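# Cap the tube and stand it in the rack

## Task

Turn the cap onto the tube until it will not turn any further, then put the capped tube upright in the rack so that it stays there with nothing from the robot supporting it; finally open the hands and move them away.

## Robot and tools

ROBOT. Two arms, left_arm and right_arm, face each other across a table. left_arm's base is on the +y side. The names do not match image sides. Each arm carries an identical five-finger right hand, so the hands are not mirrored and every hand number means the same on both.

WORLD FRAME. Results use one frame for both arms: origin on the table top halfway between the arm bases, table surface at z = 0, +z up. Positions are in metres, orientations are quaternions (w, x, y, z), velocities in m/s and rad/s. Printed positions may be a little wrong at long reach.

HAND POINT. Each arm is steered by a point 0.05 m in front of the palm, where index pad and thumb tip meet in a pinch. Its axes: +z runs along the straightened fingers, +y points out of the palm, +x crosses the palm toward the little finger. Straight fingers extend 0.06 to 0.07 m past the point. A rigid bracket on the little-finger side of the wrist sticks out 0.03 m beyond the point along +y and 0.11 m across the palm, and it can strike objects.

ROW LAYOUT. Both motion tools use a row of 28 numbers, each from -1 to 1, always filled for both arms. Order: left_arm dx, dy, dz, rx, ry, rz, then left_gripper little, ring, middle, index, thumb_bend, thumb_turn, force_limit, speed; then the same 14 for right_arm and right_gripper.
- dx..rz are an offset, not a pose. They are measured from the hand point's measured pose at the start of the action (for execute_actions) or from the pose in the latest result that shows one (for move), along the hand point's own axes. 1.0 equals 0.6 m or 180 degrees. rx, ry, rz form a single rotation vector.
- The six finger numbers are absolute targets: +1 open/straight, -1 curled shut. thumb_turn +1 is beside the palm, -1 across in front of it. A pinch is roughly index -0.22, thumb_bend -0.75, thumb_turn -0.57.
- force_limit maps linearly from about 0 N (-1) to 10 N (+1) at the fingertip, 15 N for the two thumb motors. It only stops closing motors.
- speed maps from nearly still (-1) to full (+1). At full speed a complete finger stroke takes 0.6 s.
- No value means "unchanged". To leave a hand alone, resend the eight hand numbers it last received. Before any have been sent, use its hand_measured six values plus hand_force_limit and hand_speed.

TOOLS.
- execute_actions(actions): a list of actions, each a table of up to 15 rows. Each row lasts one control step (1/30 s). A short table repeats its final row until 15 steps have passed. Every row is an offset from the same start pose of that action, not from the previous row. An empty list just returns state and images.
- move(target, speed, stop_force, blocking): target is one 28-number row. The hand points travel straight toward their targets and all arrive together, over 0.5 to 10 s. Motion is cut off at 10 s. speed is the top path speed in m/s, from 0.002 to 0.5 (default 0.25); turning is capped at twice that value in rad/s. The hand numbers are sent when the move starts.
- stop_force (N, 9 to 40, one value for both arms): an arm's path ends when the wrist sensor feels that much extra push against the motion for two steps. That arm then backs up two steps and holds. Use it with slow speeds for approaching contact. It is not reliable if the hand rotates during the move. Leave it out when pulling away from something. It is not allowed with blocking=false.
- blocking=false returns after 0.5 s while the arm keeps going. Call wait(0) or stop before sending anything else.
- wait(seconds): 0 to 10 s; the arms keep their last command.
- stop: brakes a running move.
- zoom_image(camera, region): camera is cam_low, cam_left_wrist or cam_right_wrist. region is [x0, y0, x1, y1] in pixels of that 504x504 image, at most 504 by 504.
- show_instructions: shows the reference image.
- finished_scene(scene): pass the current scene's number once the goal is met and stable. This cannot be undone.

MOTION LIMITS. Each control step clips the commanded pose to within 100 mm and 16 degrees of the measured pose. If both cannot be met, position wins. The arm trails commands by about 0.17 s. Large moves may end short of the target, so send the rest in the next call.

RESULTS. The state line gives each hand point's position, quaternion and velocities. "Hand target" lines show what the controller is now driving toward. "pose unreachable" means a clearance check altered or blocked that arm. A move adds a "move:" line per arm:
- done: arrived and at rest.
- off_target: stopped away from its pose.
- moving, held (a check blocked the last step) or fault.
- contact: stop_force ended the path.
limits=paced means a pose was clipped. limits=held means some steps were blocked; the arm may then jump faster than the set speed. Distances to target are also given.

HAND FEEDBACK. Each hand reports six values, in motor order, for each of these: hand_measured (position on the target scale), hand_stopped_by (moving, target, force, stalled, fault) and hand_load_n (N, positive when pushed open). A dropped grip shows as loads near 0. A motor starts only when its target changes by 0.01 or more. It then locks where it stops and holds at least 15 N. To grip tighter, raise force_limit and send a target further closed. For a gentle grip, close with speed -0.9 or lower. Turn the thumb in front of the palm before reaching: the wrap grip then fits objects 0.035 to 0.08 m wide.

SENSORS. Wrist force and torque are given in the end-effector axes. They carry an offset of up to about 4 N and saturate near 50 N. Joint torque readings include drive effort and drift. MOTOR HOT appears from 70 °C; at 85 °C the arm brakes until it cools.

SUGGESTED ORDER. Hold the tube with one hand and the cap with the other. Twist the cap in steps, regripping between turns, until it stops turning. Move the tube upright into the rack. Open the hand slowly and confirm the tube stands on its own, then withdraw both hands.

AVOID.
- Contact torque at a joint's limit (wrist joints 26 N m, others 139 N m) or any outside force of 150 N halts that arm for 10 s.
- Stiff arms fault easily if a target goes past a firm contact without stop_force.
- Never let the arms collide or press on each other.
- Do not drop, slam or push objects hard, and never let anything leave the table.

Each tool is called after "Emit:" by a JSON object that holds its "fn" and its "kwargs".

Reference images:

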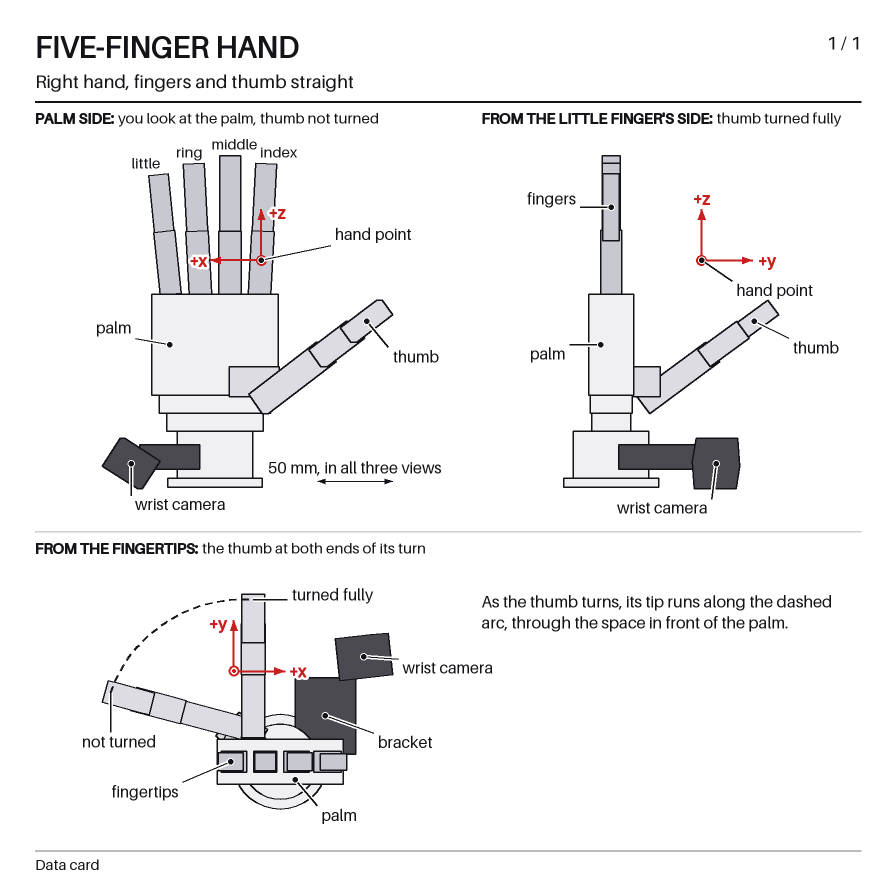

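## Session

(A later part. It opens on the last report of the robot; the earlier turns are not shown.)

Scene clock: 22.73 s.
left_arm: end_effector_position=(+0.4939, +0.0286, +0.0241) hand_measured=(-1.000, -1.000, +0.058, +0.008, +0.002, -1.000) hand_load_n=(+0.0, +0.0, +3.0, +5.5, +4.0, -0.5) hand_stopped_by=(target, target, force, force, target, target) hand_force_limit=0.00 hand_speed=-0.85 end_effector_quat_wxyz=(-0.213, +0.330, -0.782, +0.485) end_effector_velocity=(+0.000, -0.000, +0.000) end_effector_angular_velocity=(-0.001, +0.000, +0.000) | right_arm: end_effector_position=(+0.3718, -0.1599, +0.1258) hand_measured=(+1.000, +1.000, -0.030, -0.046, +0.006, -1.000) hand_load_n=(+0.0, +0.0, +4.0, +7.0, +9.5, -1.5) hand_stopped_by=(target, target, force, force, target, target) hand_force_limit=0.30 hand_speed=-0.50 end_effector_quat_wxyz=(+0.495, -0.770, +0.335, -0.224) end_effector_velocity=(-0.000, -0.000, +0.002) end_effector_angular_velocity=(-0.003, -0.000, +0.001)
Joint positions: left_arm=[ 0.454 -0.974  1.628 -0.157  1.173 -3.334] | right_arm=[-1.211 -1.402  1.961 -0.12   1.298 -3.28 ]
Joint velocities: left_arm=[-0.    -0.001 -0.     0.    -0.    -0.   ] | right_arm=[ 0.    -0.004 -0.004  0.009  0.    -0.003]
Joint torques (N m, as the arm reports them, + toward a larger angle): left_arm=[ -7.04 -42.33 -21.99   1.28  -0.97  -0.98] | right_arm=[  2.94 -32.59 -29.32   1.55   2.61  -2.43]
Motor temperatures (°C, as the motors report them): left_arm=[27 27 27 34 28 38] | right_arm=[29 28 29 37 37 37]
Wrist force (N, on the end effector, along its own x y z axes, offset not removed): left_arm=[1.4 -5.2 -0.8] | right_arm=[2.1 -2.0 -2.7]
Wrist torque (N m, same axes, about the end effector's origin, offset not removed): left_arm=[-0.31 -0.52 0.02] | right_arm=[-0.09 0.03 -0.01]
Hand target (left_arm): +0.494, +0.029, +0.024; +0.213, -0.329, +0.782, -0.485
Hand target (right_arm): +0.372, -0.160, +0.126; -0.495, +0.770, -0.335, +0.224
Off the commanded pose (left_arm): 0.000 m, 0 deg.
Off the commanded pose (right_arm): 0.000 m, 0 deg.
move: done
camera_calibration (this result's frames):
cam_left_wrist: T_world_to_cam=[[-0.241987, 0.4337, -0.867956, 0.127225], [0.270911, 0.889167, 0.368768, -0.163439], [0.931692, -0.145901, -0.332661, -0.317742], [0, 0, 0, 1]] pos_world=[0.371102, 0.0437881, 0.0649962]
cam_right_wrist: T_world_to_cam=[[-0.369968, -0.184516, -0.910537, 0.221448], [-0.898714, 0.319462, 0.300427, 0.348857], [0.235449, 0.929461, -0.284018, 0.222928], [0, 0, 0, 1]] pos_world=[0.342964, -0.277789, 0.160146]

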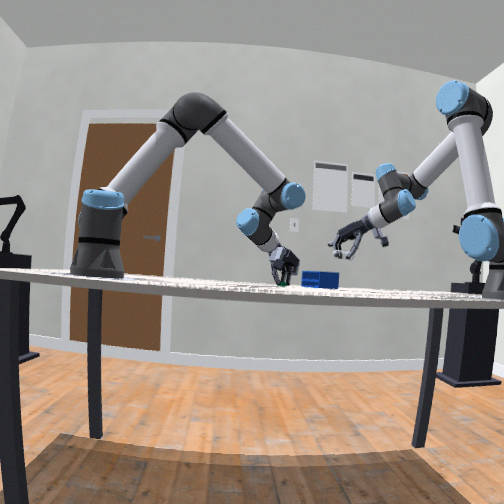

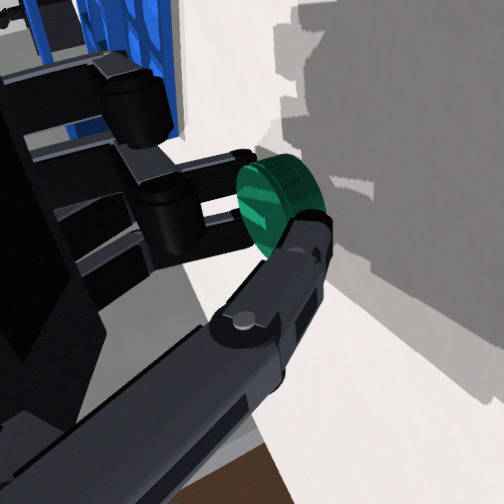

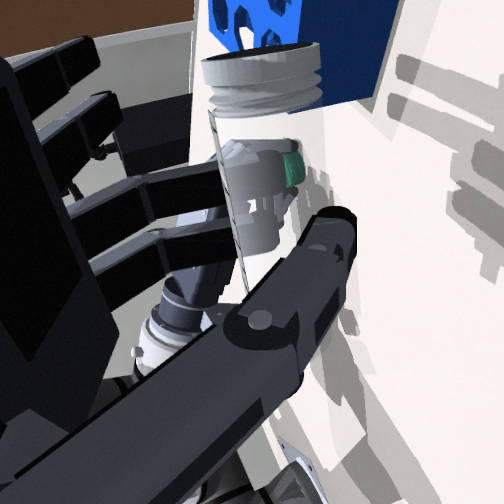

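Emit:
{"fn": "move", "kwargs": {"target": [0,-0.009,-0.0044,0,0,0,-1,-1,-0.3,-0.3,0,-1,0,-0.85,0,-0.05,-0.022,0,0,0,1,1,-0.3,-0.3,0,-1,0.3,-0.5], "speed": 0.06}}

Emit:
{"fn": "move", "kwargs": {"target": [0,-0.27,-0.6,0,0,0,-1,-1,-0.35,-0.35,0,-1,0.1,-0.9,-0.458,0.06,-0.306,0.515,-0.347,-0.463,1,1,-0.3,-0.3,0,-1,0.3,-0.5]}}

Scene clock: 24.30 s.
left_arm: end_effector_position=(+0.4939, +0.0286, +0.0301) hand_measured=(-1.000, -1.000, +0.058, +0.008, +0.002, -1.000) hand_load_n=(+0.0, +0.0, +2.0, +4.5, +5.5, -0.5) hand_stopped_by=(target, target, force, force, target, target) hand_force_limit=0.00 hand_speed=-0.85 end_effector_quat_wxyz=(-0.213, +0.329, -0.782, +0.485) end_effector_velocity=(-0.000, +0.000, +0.000) end_effector_angular_velocity=(-0.001, +0.001, +0.001) | right_arm: end_effector_position=(+0.3718, -0.1594, +0.1583) hand_measured=(+1.000, +1.000, -0.030, -0.046, +0.006, -1.000) hand_load_n=(+0.0, +0.0, +4.0, +7.0, +9.5, -1.5) hand_stopped_by=(target, target, force, force, target, target) hand_force_limit=0.30 hand_speed=-0.50 end_effector_quat_wxyz=(+0.495, -0.769, +0.335, -0.224) end_effector_velocity=(-0.000, +0.000, +0.002) end_effector_angular_velocity=(+0.000, +0.001, -0.000)
Joint positions: left_arm=[ 0.454 -0.983  1.624 -0.144  1.173 -3.334] | right_arm=[-1.21  -1.442  1.912 -0.032  1.299 -3.28 ]
Joint velocities: left_arm=[-0.    -0.    -0.     0.001 -0.001 -0.002] | right_arm=[-0.    -0.002 -0.003  0.006 -0.     0.001]
Joint torques (N m, as the arm reports them, + toward a larger angle): left_arm=[-10.19 -52.34 -28.72   1.74  -2.23  -2.74] | right_arm=[  8.22 -32.4  -30.19   1.53   2.69  -0.01]
Motor temperatures (°C, as the motors report them): left_arm=[27 27 27 34 28 38] | right_arm=[29 28 29 37 37 37]
Wrist force (N, on the end effector, along its own x y z axes, offset not removed): left_arm=[1.2 -0.9 0.9] | right_arm=[-2.9 0.2 -1.8]
Wrist torque (N m, same axes, about the end effector's origin, offset not removed): left_arm=[-0.41 -0.37 -0.01] | right_arm=[0.20 0.65 0.02]
Hand target (left_arm): +0.494, +0.029, +0.030; +0.213, -0.330, +0.782, -0.485
Hand target (right_arm): +0.372, -0.159, +0.159; -0.495, +0.770, -0.335, +0.224
Off the commanded pose (left_arm): 0.000 m, 0 deg.
Off the commanded pose (right_arm): 0.000 m, 0 deg.
move: done
camera_calibration (this result's frames):
cam_left_wrist: T_world_to_cam=[[-0.241972, 0.433714, -0.867953, 0.132426], [0.270916, 0.889159, 0.368783, -0.165562], [0.931694, -0.145907, -0.332651, -0.315713], [0, 0, 0, 1]] pos_world=[0.371044, 0.0437109, 0.070974]
cam_right_wrist: T_world_to_cam=[[-0.370005, -0.184418, -0.910542, 0.251218], [-0.898691, 0.319472, 0.300484, 0.338875], [0.235478, 0.929477, -0.283941, 0.231759], [0, 0, 0, 1]] pos_world=[0.342921, -0.277347, 0.192724]

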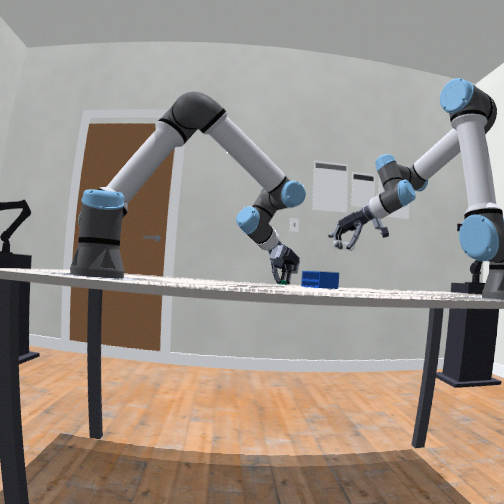

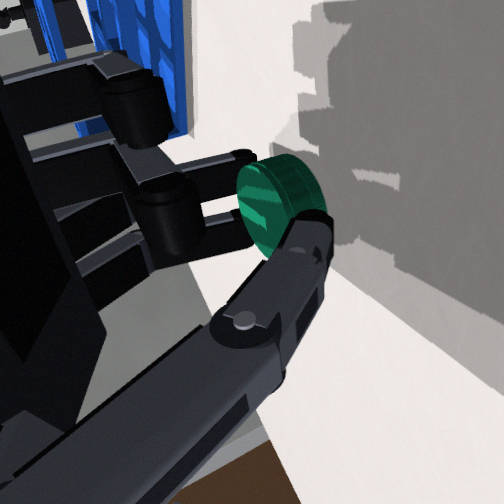

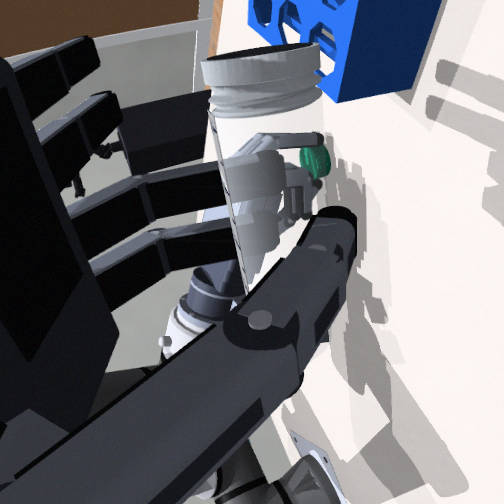

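Scene clock: 29.73 s.
left_arm: end_effector_position=(+0.3087, +0.1991, +0.3340) hand_measured=(-1.000, -1.000, +0.042, -0.002, +0.004, -1.000) hand_load_n=(+0.0, +0.0, +5.5, +5.0, +9.5, +0.0) hand_stopped_by=(target, target, force, force, target, target) hand_force_limit=0.10 hand_speed=-0.90 end_effector_quat_wxyz=(-0.212, +0.330, -0.782, +0.484) end_effector_velocity=(-0.001, +0.001, +0.001) end_effector_angular_velocity=(-0.000, -0.000, +0.001) | right_arm: end_effector_position=(+0.0509, -0.0783, +0.1980) hand_measured=(+1.000, +1.000, -0.030, -0.046, +0.006, -1.000) hand_load_n=(+0.0, +0.0, +4.0, +7.0, +10.0, -1.5) hand_stopped_by=(target, target, force, force, target, target) hand_force_limit=0.30 hand_speed=-0.50 end_effector_quat_wxyz=(-0.620, +0.337, +0.627, +0.331) end_effector_velocity=(-0.001, +0.000, +0.000) end_effector_angular_velocity=(+0.001, -0.019, +0.004)
Joint positions: left_arm=[ 0.032 -1.78   1.782  0.647  0.818 -3.607] | right_arm=[-1.06  -1.506  2.643 -2.723 -0.013 -3.125]
Joint velocities: left_arm=[-0.004 -0.002 -0.001  0.006 -0.004 -0.004] | right_arm=[ 0.003 -0.021 -0.004  0.056 -0.01  -0.047]
Joint torques (N m, as the arm reports them, + toward a larger angle): left_arm=[ -9.38 -23.9  -32.16   2.33  -2.22  -2.85] | right_arm=[  8.39 -22.75 -22.96  -0.21  -1.01  -2.63]
Motor temperatures (°C, as the motors report them): left_arm=[27 27 27 34 28 38] | right_arm=[29 28 29 37 37 37]
Wrist force (N, on the end effector, along its own x y z axes, offset not removed): left_arm=[1.2 -1.6 2.1] | right_arm=[-4.5 -7.1 -2.6]
Wrist torque (N m, same axes, about the end effector's origin, offset not removed): left_arm=[-0.65 -0.44 0.02] | right_arm=[-0.83 0.76 -0.41]
Hand target (left_arm): +0.309, +0.199, +0.334; +0.212, -0.330, +0.782, -0.484
Hand target (right_arm): +0.051, -0.078, +0.198; +0.619, -0.336, -0.628, -0.332
Off the commanded pose (left_arm): 0.001 m, 0 deg.
Off the commanded pose (right_arm): 0.001 m, 17 deg; orientation clipped at the last step of the last action.
move: off_target (right_arm); limits=paced
camera_calibration (this result's frames):
cam_left_wrist: T_world_to_cam=[[-0.2438, 0.433662, -0.867467, 0.277842], [0.271645, 0.889188, 0.368176, -0.379153], [0.931005, -0.145881, -0.334587, -0.0163104], [0, 0, 0, 1]] pos_world=[0.185918, 0.214269, 0.375157]
cam_right_wrist: T_world_to_cam=[[0.821713, 0.555761, -0.126166, 0.0255663], [0.217691, -0.510685, -0.831752, 0.115059], [-0.526686, 0.655996, -0.540621, 0.311396], [0, 0, 0, 1]] pos_world=[0.117952, -0.159724, 0.267273]

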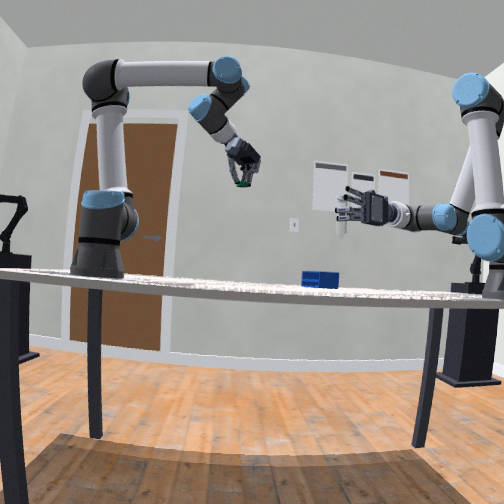

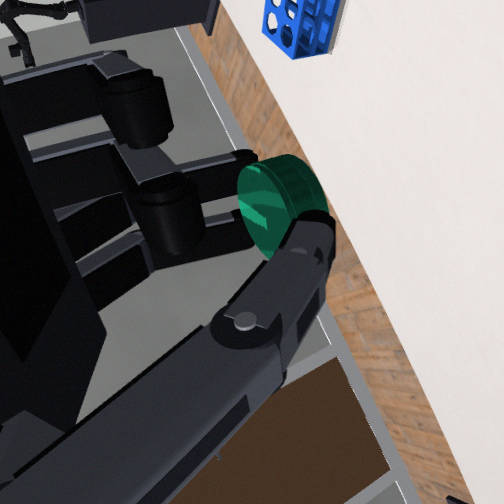

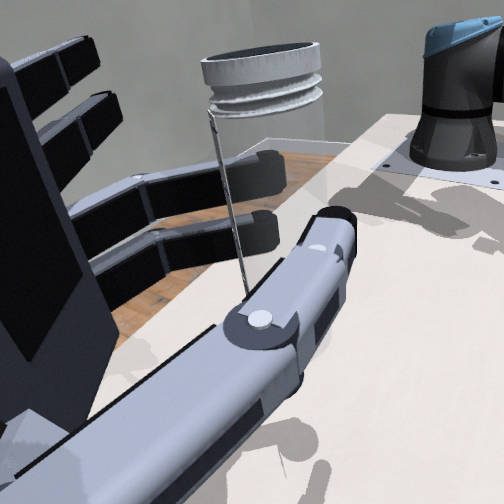

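Emit:
{"fn": "move", "kwargs": {"target": [0.585,0.03,0.014,0.002,0.182,0.089,-1,-1,-0.35,-0.35,0,-1,0.1,-0.9,0,0,0,0,0,0,1,1,-0.3,-0.3,0,-1,0.3,-0.5], "speed": 0.2}}

Emit:
{"fn": "zoom_image", "kwargs": {"camera": "cam_low", "region": [290, 140, 400, 250]}}

Scene clock: 32.83 s.
left_arm: end_effector_position=(+0.0654, -0.0533, +0.3087) hand_measured=(-1.000, -1.000, +0.042, -0.002, +0.004, -1.000) hand_load_n=(+0.0, +0.0, +5.5, +5.0, +9.0, +0.0) hand_stopped_by=(target, target, force, force, target, target) hand_force_limit=0.10 hand_speed=-0.90 end_effector_quat_wxyz=(-0.048, +0.070, -0.847, +0.525) end_effector_velocity=(-0.000, -0.002, -0.001) end_effector_angular_velocity=(+0.003, -0.001, -0.002) | right_arm: end_effector_position=(+0.0509, -0.0783, +0.1980) hand_measured=(+1.000, +1.000, -0.030, -0.046, +0.006, -1.000) hand_load_n=(+0.0, +0.0, +4.0, +7.0, +10.0, -1.5) hand_stopped_by=(target, target, force, force, target, target) hand_force_limit=0.30 hand_speed=-0.50 end_effector_quat_wxyz=(-0.620, +0.337, +0.627, +0.331) end_effector_velocity=(+0.000, -0.000, -0.000) end_effector_angular_velocity=(-0.000, +0.000, -0.000)
Joint positions: left_arm=[-0.284 -1.417  1.476  0.465  1.088 -3.394] | right_arm=[-1.061 -1.509  2.643 -2.713 -0.013 -3.132]
Joint velocities: left_arm=[ 0.002  0.006 -0.005  0.001  0.004  0.002] | right_arm=[-0.     0.001  0.    -0.001 -0.     0.   ]
Joint torques (N m, as the arm reports them, + toward a larger angle): left_arm=[ 10.79 -16.25 -35.     1.87   1.01   2.76] | right_arm=[-9.01 -3.79  0.18 -3.68  4.43  2.25]
Motor temperatures (°C, as the motors report them): left_arm=[27 27 27 34 28 38] | right_arm=[29 28 29 37 37 37]
Wrist force (N, on the end effector, along its own x y z axes, offset not removed): left_arm=[0.5 -0.4 0.8] | right_arm=[0.0 1.7 3.0]
Wrist torque (N m, same axes, about the end effector's origin, offset not removed): left_arm=[-0.32 -0.25 -0.06] | right_arm=[0.04 -0.03 0.13]
Hand target (left_arm): +0.065, -0.053, +0.309; +0.048, -0.070, +0.847, -0.525
Hand target (right_arm): +0.051, -0.078, +0.198; +0.620, -0.337, -0.627, -0.331
Off the commanded pose (left_arm): 0.001 m, 0 deg.
Off the commanded pose (right_arm): 0.000 m, 0 deg.
move: done
camera_calibration (this result's frames):
cam_left_wrist: T_world_to_cam=[[0.0588431, 0.495189, -0.866791, 0.289281], [0.748151, 0.552989, 0.366706, -0.127907], [0.660914, -0.670068, -0.337936, 0.155586], [0, 0, 0, 1]] pos_world=[-0.0241573, 0.0317358, 0.350229]
cam_right_wrist: T_world_to_cam=[[0.821678, 0.555791, -0.126263, 0.0255908], [0.217645, -0.510718, -0.831744, 0.11504], [-0.526761, 0.655944, -0.540611, 0.311391], [0, 0, 0, 1]] pos_world=[0.117963, -0.159725, 0.267256]

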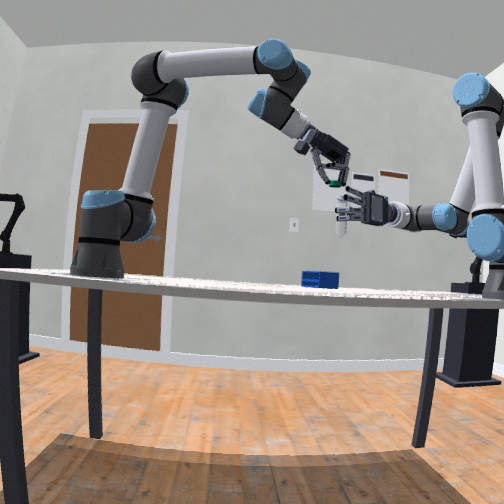

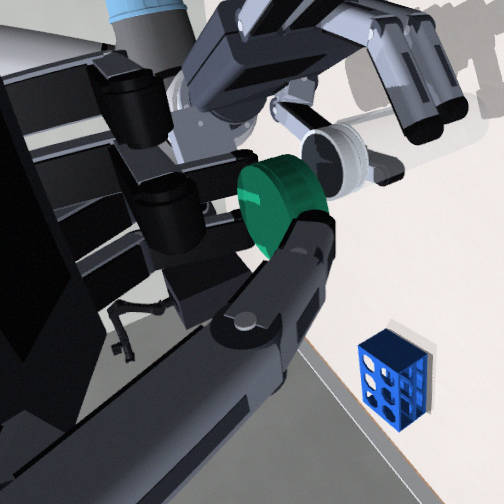

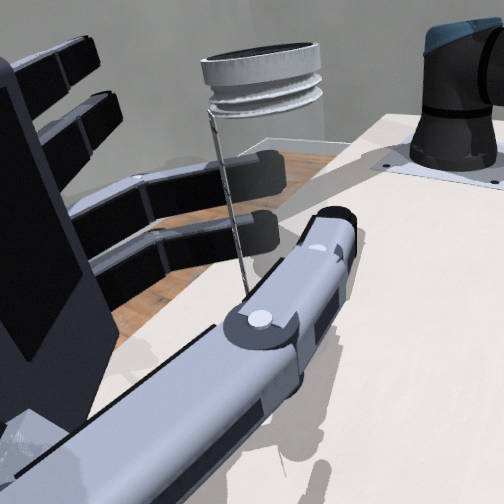

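Region (290, 140, 400, 250) of cam_low's 504x504 image, scaled by 4.582, with more detail than that image has.

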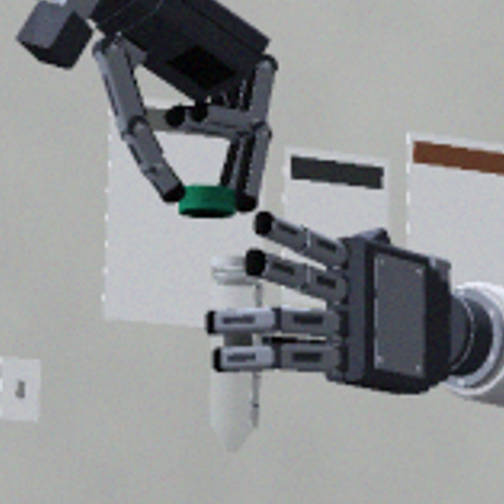

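Emit:
{"fn": "move", "kwargs": {"target": [0.0058,0.0117,0.0405,0,0,0,-1,-1,-0.35,-0.35,0,-1,0.1,-0.9,0,0,0,0,0,0,1,1,-0.3,-0.3,0,-1,0.3,-0.5], "speed": 0.04}}

Emit:
{"fn": "zoom_image", "kwargs": {"camera": "cam_low", "region": [310, 170, 380, 240]}}

Scene clock: 34.07 s.
left_arm: end_effector_position=(+0.0653, -0.0721, +0.2917) hand_measured=(-1.000, -1.000, +0.042, -0.002, +0.004, -1.000) hand_load_n=(+0.0, +0.0, +5.5, +5.0, +9.0, +0.0) hand_stopped_by=(target, target, force, force, target, target) hand_force_limit=0.10 hand_speed=-0.90 end_effector_quat_wxyz=(-0.049, +0.070, -0.847, +0.525) end_effector_velocity=(+0.000, -0.002, -0.002) end_effector_angular_velocity=(-0.000, +0.000, +0.001) | right_arm: end_effector_position=(+0.0509, -0.0783, +0.1980) hand_measured=(+1.000, +1.000, -0.030, -0.046, +0.006, -1.000) hand_load_n=(+0.0, +0.0, +4.0, +7.0, +10.0, -1.5) hand_stopped_by=(target, target, force, force, target, target) hand_force_limit=0.30 hand_speed=-0.50 end_effector_quat_wxyz=(-0.620, +0.337, +0.627, +0.331) end_effector_velocity=(-0.000, -0.000, -0.001) end_effector_angular_velocity=(-0.002, +0.001, +0.000)
Joint positions: left_arm=[-0.268 -1.369  1.461  0.428  1.101 -3.385] | right_arm=[-1.061 -1.509  2.643 -2.713 -0.013 -3.132]
Joint velocities: left_arm=[ 0.002  0.005 -0.002 -0.004  0.001  0.001] | right_arm=[ 0.     0.001 -0.    -0.    -0.001  0.002]
Joint torques (N m, as the arm reports them, + toward a larger angle): left_arm=[ 11.46 -18.58 -31.14  -2.13   1.03   2.42] | right_arm=[-8.95 -3.78  0.18 -3.44  4.48  2.27]
Motor temperatures (°C, as the motors report them): left_arm=[27 27 27 34 28 38] | right_arm=[29 28 29 37 37 37]
Wrist force (N, on the end effector, along its own x y z axes, offset not removed): left_arm=[0.5 -1.0 2.4] | right_arm=[1.1 -0.4 -0.6]
Wrist torque (N m, same axes, about the end effector's origin, offset not removed): left_arm=[-0.47 -0.31 -0.02] | right_arm=[-0.04 0.00 0.00]
Hand target (left_arm): +0.065, -0.072, +0.292; +0.049, -0.070, +0.847, -0.525
Hand target (right_arm): +0.051, -0.078, +0.198; +0.620, -0.337, -0.627, -0.331
Off the commanded pose (left_arm): 0.000 m, 0 deg.
Off the commanded pose (right_arm): 0.000 m, 0 deg.
move: done
camera_calibration (this result's frames):
cam_left_wrist: T_world_to_cam=[[0.0589013, 0.49515, -0.866808, 0.283862], [0.748126, 0.553006, 0.366732, -0.111274], [0.660938, -0.670083, -0.337862, 0.137304], [0, 0, 0, 1]] pos_world=[-0.0242219, 0.0129855, 0.333252]
cam_right_wrist: T_world_to_cam=[[0.821679, 0.555791, -0.126256, 0.025589], [0.217649, -0.510715, -0.831745, 0.115042], [-0.526757, 0.655947, -0.540611, 0.311392], [0, 0, 0, 1]] pos_world=[0.117963, -0.159725, 0.267258]

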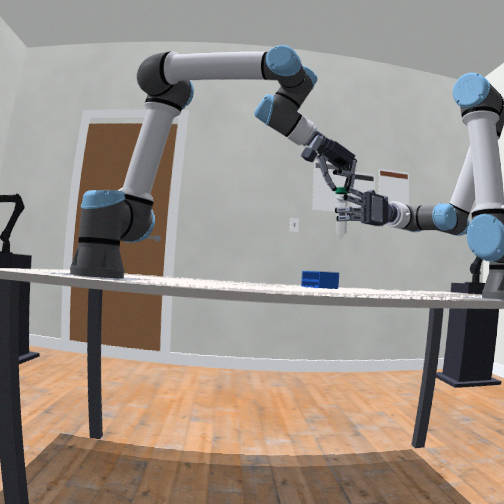

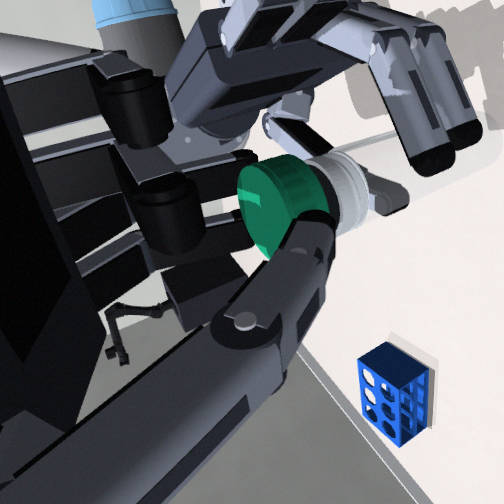

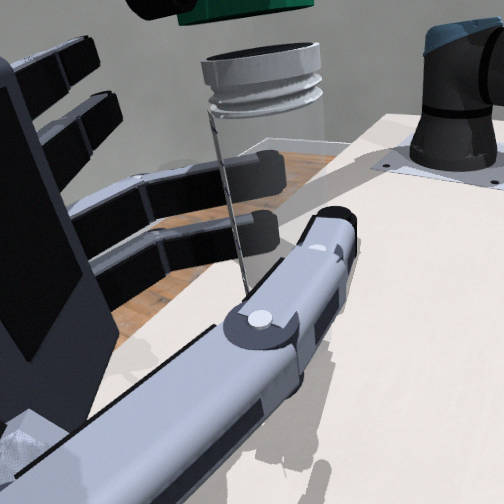

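Region (310, 170, 380, 240) of cam_low's 504x504 image, scaled by 7.200, with more detail than that image has.

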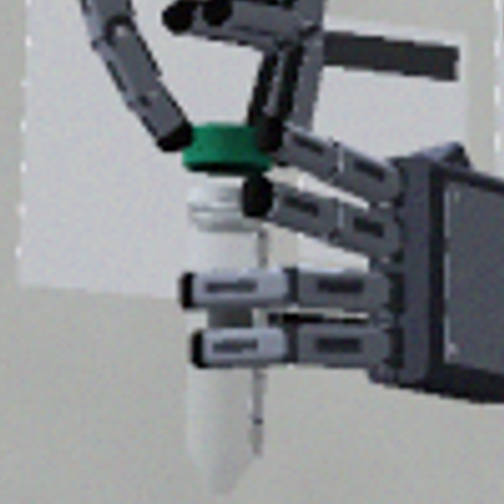

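Emit:
{"fn": "move", "kwargs": {"target": [-0.005,0.0094,0.0072,0,0,0,-1,-1,-0.35,-0.35,0,-1,0.1,-0.9,0,0,0,0,0,0,1,1,-0.3,-0.3,0,-1,0.3,-0.5], "speed": 0.015}}

Emit:
{"fn": "zoom_image", "kwargs": {"camera": "cam_low", "region": [320, 175, 370, 225]}}

Scene clock: 35.10 s.
left_arm: end_effector_position=(+0.0685, -0.0729, +0.2850) hand_measured=(-1.000, -1.000, +0.042, -0.002, +0.004, -1.000) hand_load_n=(+0.0, +0.0, +5.5, +5.0, +9.0, +0.0) hand_stopped_by=(target, target, force, force, target, target) hand_force_limit=0.10 hand_speed=-0.90 end_effector_quat_wxyz=(-0.049, +0.070, -0.847, +0.525) end_effector_velocity=(+0.001, -0.000, -0.000) end_effector_angular_velocity=(-0.003, +0.001, -0.000) | right_arm: end_effector_position=(+0.0509, -0.0783, +0.1980) hand_measured=(+1.000, +1.000, -0.030, -0.046, +0.006, -1.000) hand_load_n=(+0.0, +0.0, +4.0, +7.0, +10.0, -1.5) hand_stopped_by=(target, target, force, force, target, target) hand_force_limit=0.30 hand_speed=-0.50 end_effector_quat_wxyz=(-0.620, +0.337, +0.627, +0.331) end_effector_velocity=(-0.000, +0.000, +0.000) end_effector_angular_velocity=(+0.000, +0.001, +0.000)
Joint positions: left_arm=[-0.26  -1.366  1.475  0.409  1.108 -3.381] | right_arm=[-1.061 -1.509  2.643 -2.713 -0.013 -3.132]
Joint velocities: left_arm=[ 0.002 -0.002  0.004 -0.006  0.002  0.002] | right_arm=[ 0.     0.    -0.     0.     0.001  0.001]
Joint torques (N m, as the arm reports them, + toward a larger angle): left_arm=[ 11.53 -18.58  -9.04  -2.29   1.2    2.76] | right_arm=[-9.23 -3.52 -0.12 -3.49  4.5   2.26]
Motor temperatures (°C, as the motors report them): left_arm=[27 27 27 34 28 38] | right_arm=[29 28 29 37 37 37]
Wrist force (N, on the end effector, along its own x y z axes, offset not removed): left_arm=[1.3 -1.5 0.6] | right_arm=[-0.1 -1.7 0.6]
Wrist torque (N m, same axes, about the end effector's origin, offset not removed): left_arm=[-0.47 -0.40 -0.03] | right_arm=[-0.29 0.06 -0.37]
Hand target (left_arm): +0.069, -0.073, +0.285; +0.049, -0.070, +0.847, -0.526
Hand target (right_arm): +0.051, -0.078, +0.198; +0.620, -0.337, -0.627, -0.331
Off the commanded pose (left_arm): 0.000 m, 0 deg.
Off the commanded pose (right_arm): 0.000 m, 0 deg.
move: done
camera_calibration (this result's frames):
cam_left_wrist: T_world_to_cam=[[0.0589241, 0.495157, -0.866803, 0.278254], [0.748106, 0.553013, 0.366762, -0.110746], [0.660958, -0.670071, -0.337844, 0.132395], [0, 0, 0, 1]] pos_world=[-0.0210538, 0.0121791, 0.326538]
cam_right_wrist: T_world_to_cam=[[0.821678, 0.55579, -0.12626, 0.0255898], [0.217647, -0.510717, -0.831744, 0.115041], [-0.526758, 0.655946, -0.540611, 0.311391], [0, 0, 0, 1]] pos_world=[0.117963, -0.159725, 0.267257]

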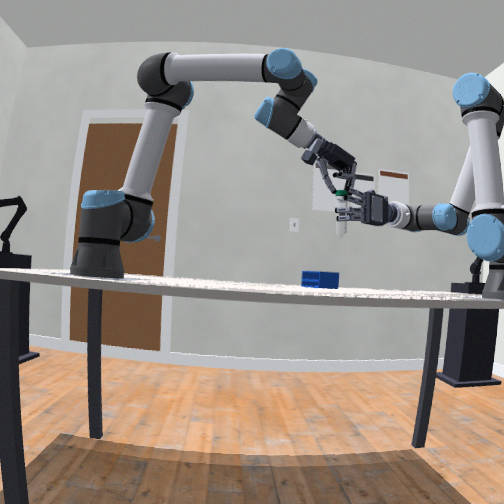

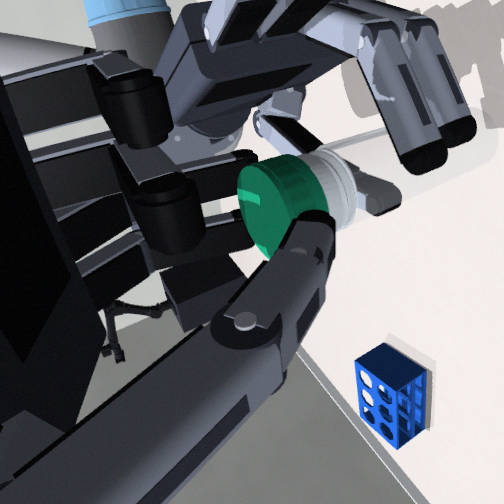

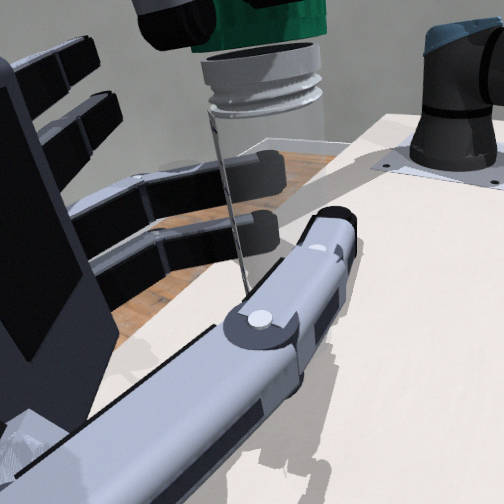

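Region (320, 175, 370, 225) of cam_low's 504x504 image, scaled by 10.080, with more detail than that image has.

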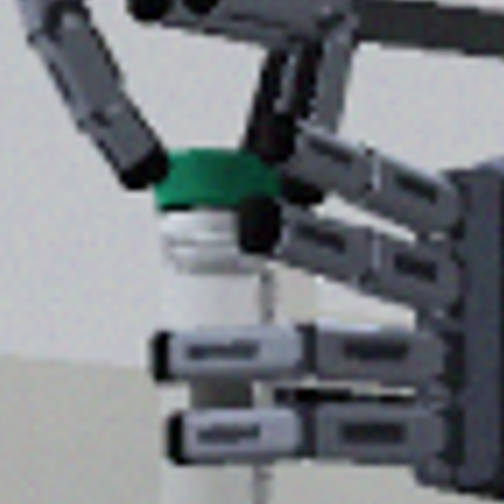

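Aligned. Lower 7 mm.

Emit:
{"fn": "move", "kwargs": {"target": [0.0001,0.0105,0.0052,0,0,0,-1,-1,-0.35,-0.35,0,-1,0.1,-0.9,0,0,0,0,0,0,1,1,-0.3,-0.3,0,-1,0.3,-0.5], "speed": 0.006}}

Emit:
{"fn": "zoom_image", "kwargs": {"camera": "cam_low", "region": [320, 175, 370, 225]}}

Scene clock: 36.63 s.
left_arm: end_effector_position=(+0.0686, -0.0729, +0.2781) hand_measured=(-1.000, -1.000, +0.042, -0.002, +0.004, -1.000) hand_load_n=(+0.0, +0.0, +6.0, +5.5, +9.0, +0.0) hand_stopped_by=(target, target, force, force, target, target) hand_force_limit=0.10 hand_speed=-0.90 end_effector_quat_wxyz=(-0.049, +0.070, -0.847, +0.525) end_effector_velocity=(-0.001, -0.000, -0.001) end_effector_angular_velocity=(-0.000, -0.000, -0.001) | right_arm: end_effector_position=(+0.0509, -0.0783, +0.1980) hand_measured=(+1.000, +1.000, -0.030, -0.046, +0.006, -1.000) hand_load_n=(+0.0, +0.0, +4.0, +6.5, +9.5, -2.0) hand_stopped_by=(target, target, force, force, target, target) hand_force_limit=0.30 hand_speed=-0.50 end_effector_quat_wxyz=(-0.620, +0.337, +0.627, +0.331) end_effector_velocity=(-0.000, +0.000, +0.000) end_effector_angular_velocity=(+0.001, -0.001, +0.000)
Joint positions: left_arm=[-0.26  -1.364  1.49   0.392  1.108 -3.38 ] | right_arm=[-1.061 -1.509  2.643 -2.713 -0.013 -3.132]
Joint velocities: left_arm=[-0.001  0.001  0.003 -0.004  0.     0.   ] | right_arm=[ 0.    -0.    -0.    -0.001  0.     0.   ]
Joint torques (N m, as the arm reports them, + toward a larger angle): left_arm=[-10.49 -18.76  -9.7   -2.14  -2.12  -1.78] | right_arm=[-9.36 -4.98 -1.66 -3.46  4.2   2.21]
Motor temperatures (°C, as the motors report them): left_arm=[27 27 27 34 28 38] | right_arm=[29 28 29 37 37 37]
Wrist force (N, on the end effector, along its own x y z axes, offset not removed): left_arm=[1.0 -2.8 2.8] | right_arm=[0.5 -0.3 -0.4]
Wrist torque (N m, same axes, about the end effector's origin, offset not removed): left_arm=[-0.68 -0.45 0.01] | right_arm=[0.08 -0.01 0.12]
Hand target (left_arm): +0.069, -0.073, +0.278; +0.049, -0.070, +0.847, -0.525
Hand target (right_arm): +0.051, -0.078, +0.198; +0.620, -0.337, -0.627, -0.331
Off the commanded pose (left_arm): 0.000 m, 0 deg.
Off the commanded pose (right_arm): 0.000 m, 0 deg.
move: done
camera_calibration (this result's frames):
cam_left_wrist: T_world_to_cam=[[0.0590096, 0.495182, -0.866783, 0.272266], [0.748074, 0.552998, 0.366849, -0.108289], [0.660986, -0.670066, -0.337801, 0.130021], [0, 0, 0, 1]] pos_world=[-0.021, 0.012185, 0.319643]
cam_right_wrist: T_world_to_cam=[[0.821676, 0.55579, -0.126277, 0.0255955], [0.217633, -0.510722, -0.831744, 0.115037], [-0.526767, 0.655943, -0.540607, 0.311388], [0, 0, 0, 1]] pos_world=[0.117962, -0.159726, 0.267252]

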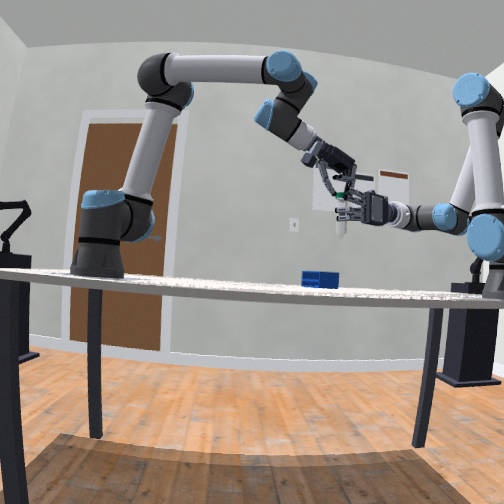

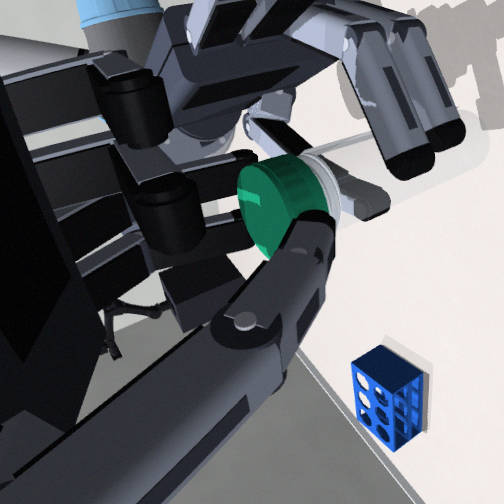

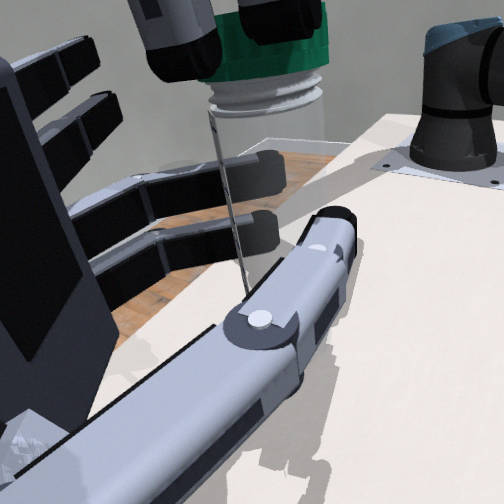

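Region (320, 175, 370, 225) of cam_low's 504x504 image, scaled by 10.080, with more detail than that image has.

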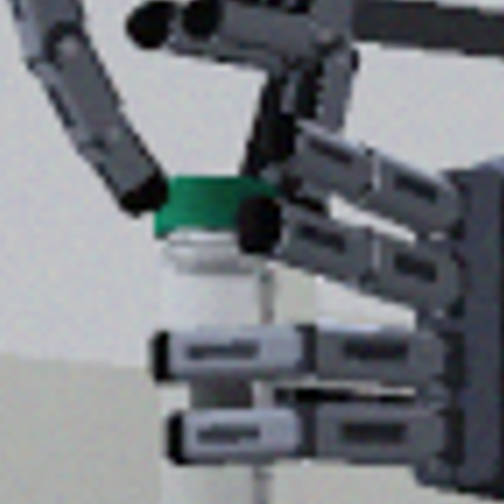

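Emit:
{"fn": "move", "kwargs": {"target": [-0.0038,-0.005,0.0117,0.0017,0.1493,0.0742,-1,-1,-0.35,-0.35,0,-1,0.1,-0.9,0,0,0,0,0,0,1,1,-0.3,-0.3,0,-1,0.3,-0.5], "speed": 0.15}}

Emit:
{"fn": "zoom_image", "kwargs": {"camera": "cam_low", "region": [320, 175, 370, 225]}}

Scene clock: 39.17 s.
left_arm: end_effector_position=(+0.0723, -0.0799, +0.2780) hand_measured=(-1.000, -1.000, +0.044, -0.002, +0.004, -1.000) hand_load_n=(+0.0, +0.0, +6.5, +4.5, +9.0, -3.0) hand_stopped_by=(target, target, force, force, target, target) hand_force_limit=0.10 hand_speed=-0.90 end_effector_quat_wxyz=(-0.088, +0.152, +0.836, -0.520) end_effector_velocity=(+0.000, -0.000, +0.000) end_effector_angular_velocity=(+0.001, +0.001, -0.013) | right_arm: end_effector_position=(+0.0509, -0.0783, +0.1980) hand_measured=(+1.000, +1.000, -0.030, -0.046, +0.008, -1.000) hand_load_n=(+0.0, +0.0, +0.0, +8.0, +13.0, +4.0) hand_stopped_by=(target, target, force, force, target, target) hand_force_limit=0.30 hand_speed=-0.50 end_effector_quat_wxyz=(-0.620, +0.337, +0.627, +0.331) end_effector_velocity=(+0.000, -0.000, -0.000) end_effector_angular_velocity=(-0.002, -0.000, -0.000)
Joint positions: left_arm=[-0.019 -1.356  1.475  0.353  1.787 -3.02 ] | right_arm=[-1.061 -1.509  2.643 -2.713 -0.013 -3.132]
Joint velocities: left_arm=[ 0.007  0.004 -0.006  0.005  0.018  0.008] | right_arm=[-0.     0.     0.     0.    -0.001  0.   ]
Joint torques (N m, as the arm reports them, + toward a larger angle): left_arm=[ 13.67 -21.04 -31.62   1.4    0.23   3.25] | right_arm=[-5.44 -6.09 -2.8  -3.61  3.97  2.  ]
Motor temperatures (°C, as the motors report them): left_arm=[27 27 27 34 28 38] | right_arm=[29 28 29 37 37 37]
Wrist force (N, on the end effector, along its own x y z axes, offset not removed): left_arm=[6.5 -1.5 1.7] | right_arm=[1.8 -1.4 -5.3]
Wrist torque (N m, same axes, about the end effector's origin, offset not removed): left_arm=[-0.45 -0.35 -0.15] | right_arm=[-0.54 0.22 0.10]
Hand target (left_arm): +0.072, -0.080, +0.278; -0.088, +0.153, +0.836, -0.520
Hand target (right_arm): +0.051, -0.078, +0.198; +0.620, -0.337, -0.627, -0.331
Off the commanded pose (left_arm): 0.000 m, 0 deg.
Off the commanded pose (right_arm): 0.000 m, 0 deg.
move: done
camera_calibration (this result's frames):
cam_left_wrist: T_world_to_cam=[[0.300255, 0.399245, -0.866285, 0.250203], [0.923373, 0.106114, 0.368947, -0.156098], [0.239225, -0.910683, -0.336791, 0.133857], [0, 0, 0, 1]] pos_world=[0.0369898, 0.0385733, 0.319421]
cam_right_wrist: T_world_to_cam=[[0.821679, 0.555786, -0.126277, 0.0255934], [0.217631, -0.510723, -0.831744, 0.115036], [-0.526765, 0.655945, -0.540607, 0.311389], [0, 0, 0, 1]] pos_world=[0.117964, -0.159727, 0.267252]

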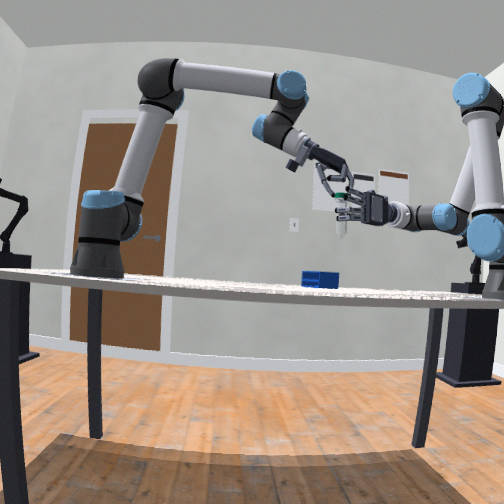

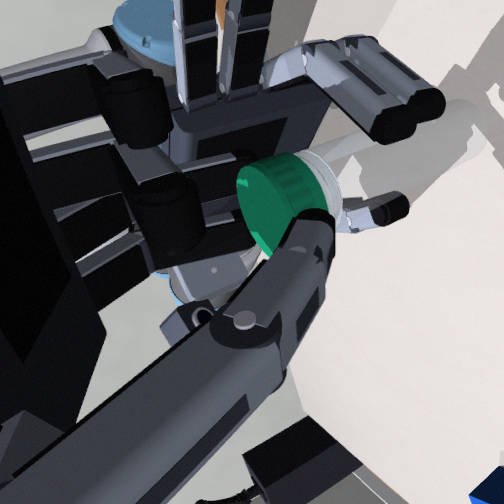

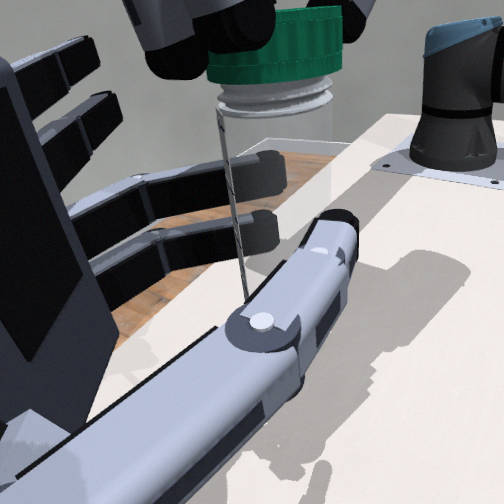

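Region (320, 175, 370, 225) of cam_low's 504x504 image, scaled by 10.080, with more detail than that image has.

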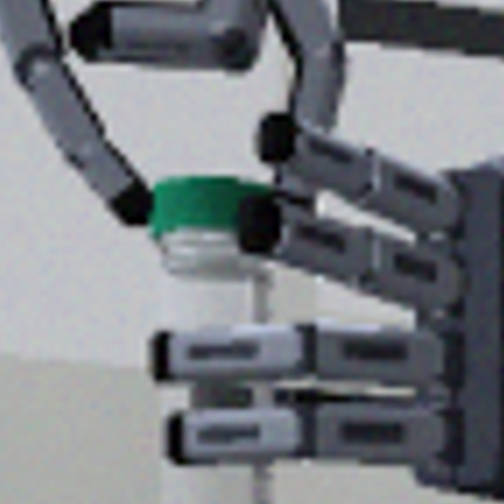

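Emit:
{"fn": "move", "kwargs": {"target": [0.01,-0.0048,0.0114,0.0017,0.1493,0.0742,-1,-1,-0.35,-0.35,0,-1,0.1,-0.9,0,0,0,0,0,0,1,1,-0.3,-0.3,0,-1,0.3,-0.5], "speed": 0.15}}

Emit:
{"fn": "zoom_image", "kwargs": {"camera": "cam_low", "region": [320, 175, 370, 225]}}

Scene clock: 41.70 s.
left_arm: end_effector_position=(+0.0643, -0.0846, +0.2774) hand_measured=(-1.000, -1.000, +0.044, -0.002, +0.004, -1.000) hand_load_n=(+0.0, +0.0, +6.0, +5.0, +9.0, +0.0) hand_stopped_by=(target, target, force, force, target, target) hand_force_limit=0.10 hand_speed=-0.90 end_effector_quat_wxyz=(-0.218, +0.363, +0.768, -0.480) end_effector_velocity=(-0.001, +0.000, +0.001) end_effector_angular_velocity=(+0.001, -0.002, -0.012) | right_arm: end_effector_position=(+0.0509, -0.0783, +0.1980) hand_measured=(+1.000, +1.000, -0.030, -0.046, +0.008, -1.000) hand_load_n=(+0.0, +0.0, +4.0, +6.5, +10.0, -1.0) hand_stopped_by=(target, target, force, force, target, target) hand_force_limit=0.30 hand_speed=-0.50 end_effector_quat_wxyz=(-0.620, +0.337, +0.627, +0.331) end_effector_velocity=(-0.000, -0.000, -0.000) end_effector_angular_velocity=(-0.001, -0.000, -0.000)
Joint positions: left_arm=[ 0.163 -1.131  1.204  0.63   2.383 -2.576] | right_arm=[-1.061 -1.509  2.643 -2.713 -0.013 -3.132]
Joint velocities: left_arm=[ 0.001  0.007 -0.012  0.017  0.009  0.015] | right_arm=[-0.    -0.001  0.     0.001 -0.001  0.   ]
Joint torques (N m, as the arm reports them, + toward a larger angle): left_arm=[ 11.44 -29.07 -32.94   2.82   2.35   2.65] | right_arm=[-5.71 -6.09 -2.67 -3.79  4.16  2.15]
Motor temperatures (°C, as the motors report them): left_arm=[27 27 27 34 28 38] | right_arm=[29 28 29 37 37 37]
Wrist force (N, on the end effector, along its own x y z axes, offset not removed): left_arm=[1.3 -0.3 2.3] | right_arm=[4.5 3.5 2.7]
Wrist torque (N m, same axes, about the end effector's origin, offset not removed): left_arm=[-0.42 -0.48 0.03] | right_arm=[0.36 -0.63 0.44]
Hand target (left_arm): +0.064, -0.085, +0.277; -0.219, +0.364, +0.768, -0.479
Hand target (right_arm): +0.051, -0.078, +0.198; +0.620, -0.337, -0.627, -0.331
Off the commanded pose (left_arm): 0.000 m, 0 deg.
Off the commanded pose (right_arm): 0.000 m, 0 deg.
move: done
camera_calibration (this result's frames):
cam_left_wrist: T_world_to_cam=[[0.461146, 0.19625, -0.86535, 0.226161], [0.85242, -0.368819, 0.370612, -0.18405], [-0.246425, -0.908547, -0.337367, 0.162829], [0, 0, 0, 1]] pos_world=[0.0927194, 0.0356729, 0.318853]
cam_right_wrist: T_world_to_cam=[[0.821679, 0.555786, -0.126277, 0.0255936], [0.217631, -0.510724, -0.831744, 0.115036], [-0.526765, 0.655945, -0.540607, 0.311389], [0, 0, 0, 1]] pos_world=[0.117964, -0.159727, 0.267252]

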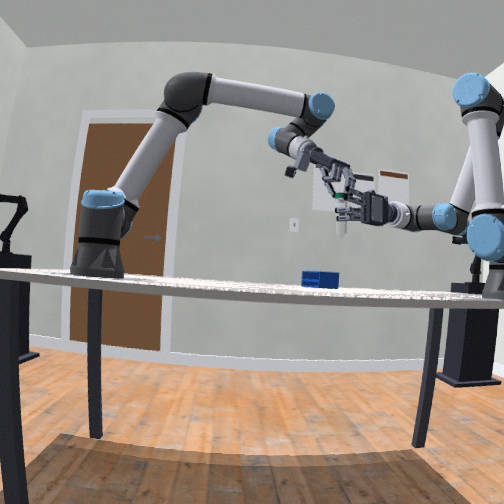

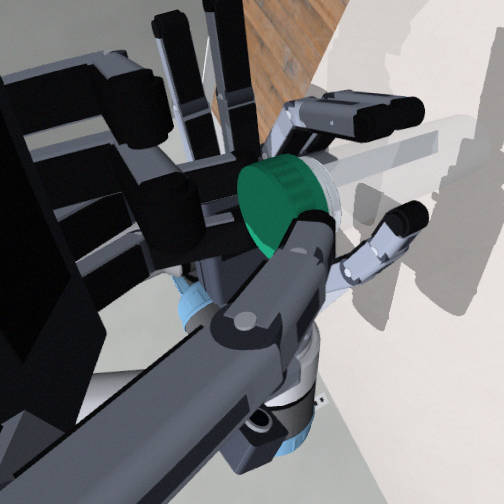

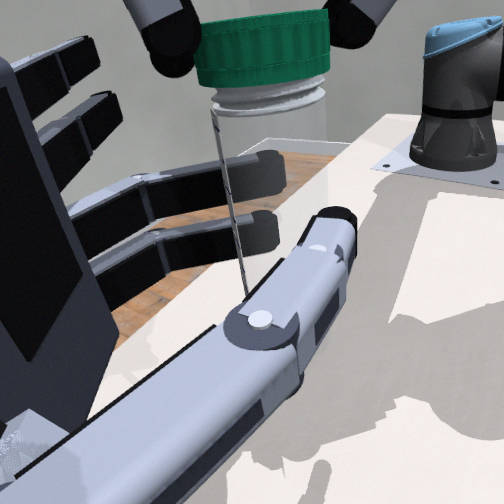

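Region (320, 175, 370, 225) of cam_low's 504x504 image, scaled by 10.080, with more detail than that image has.

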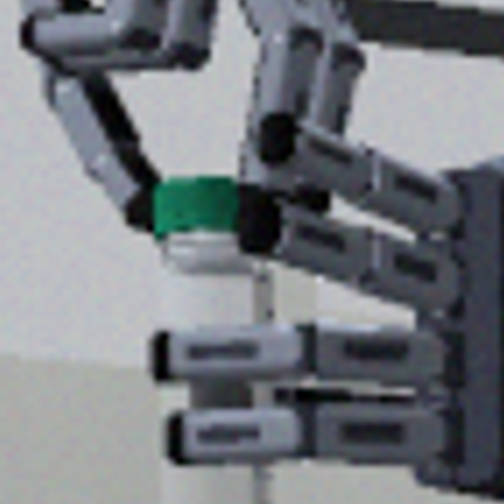

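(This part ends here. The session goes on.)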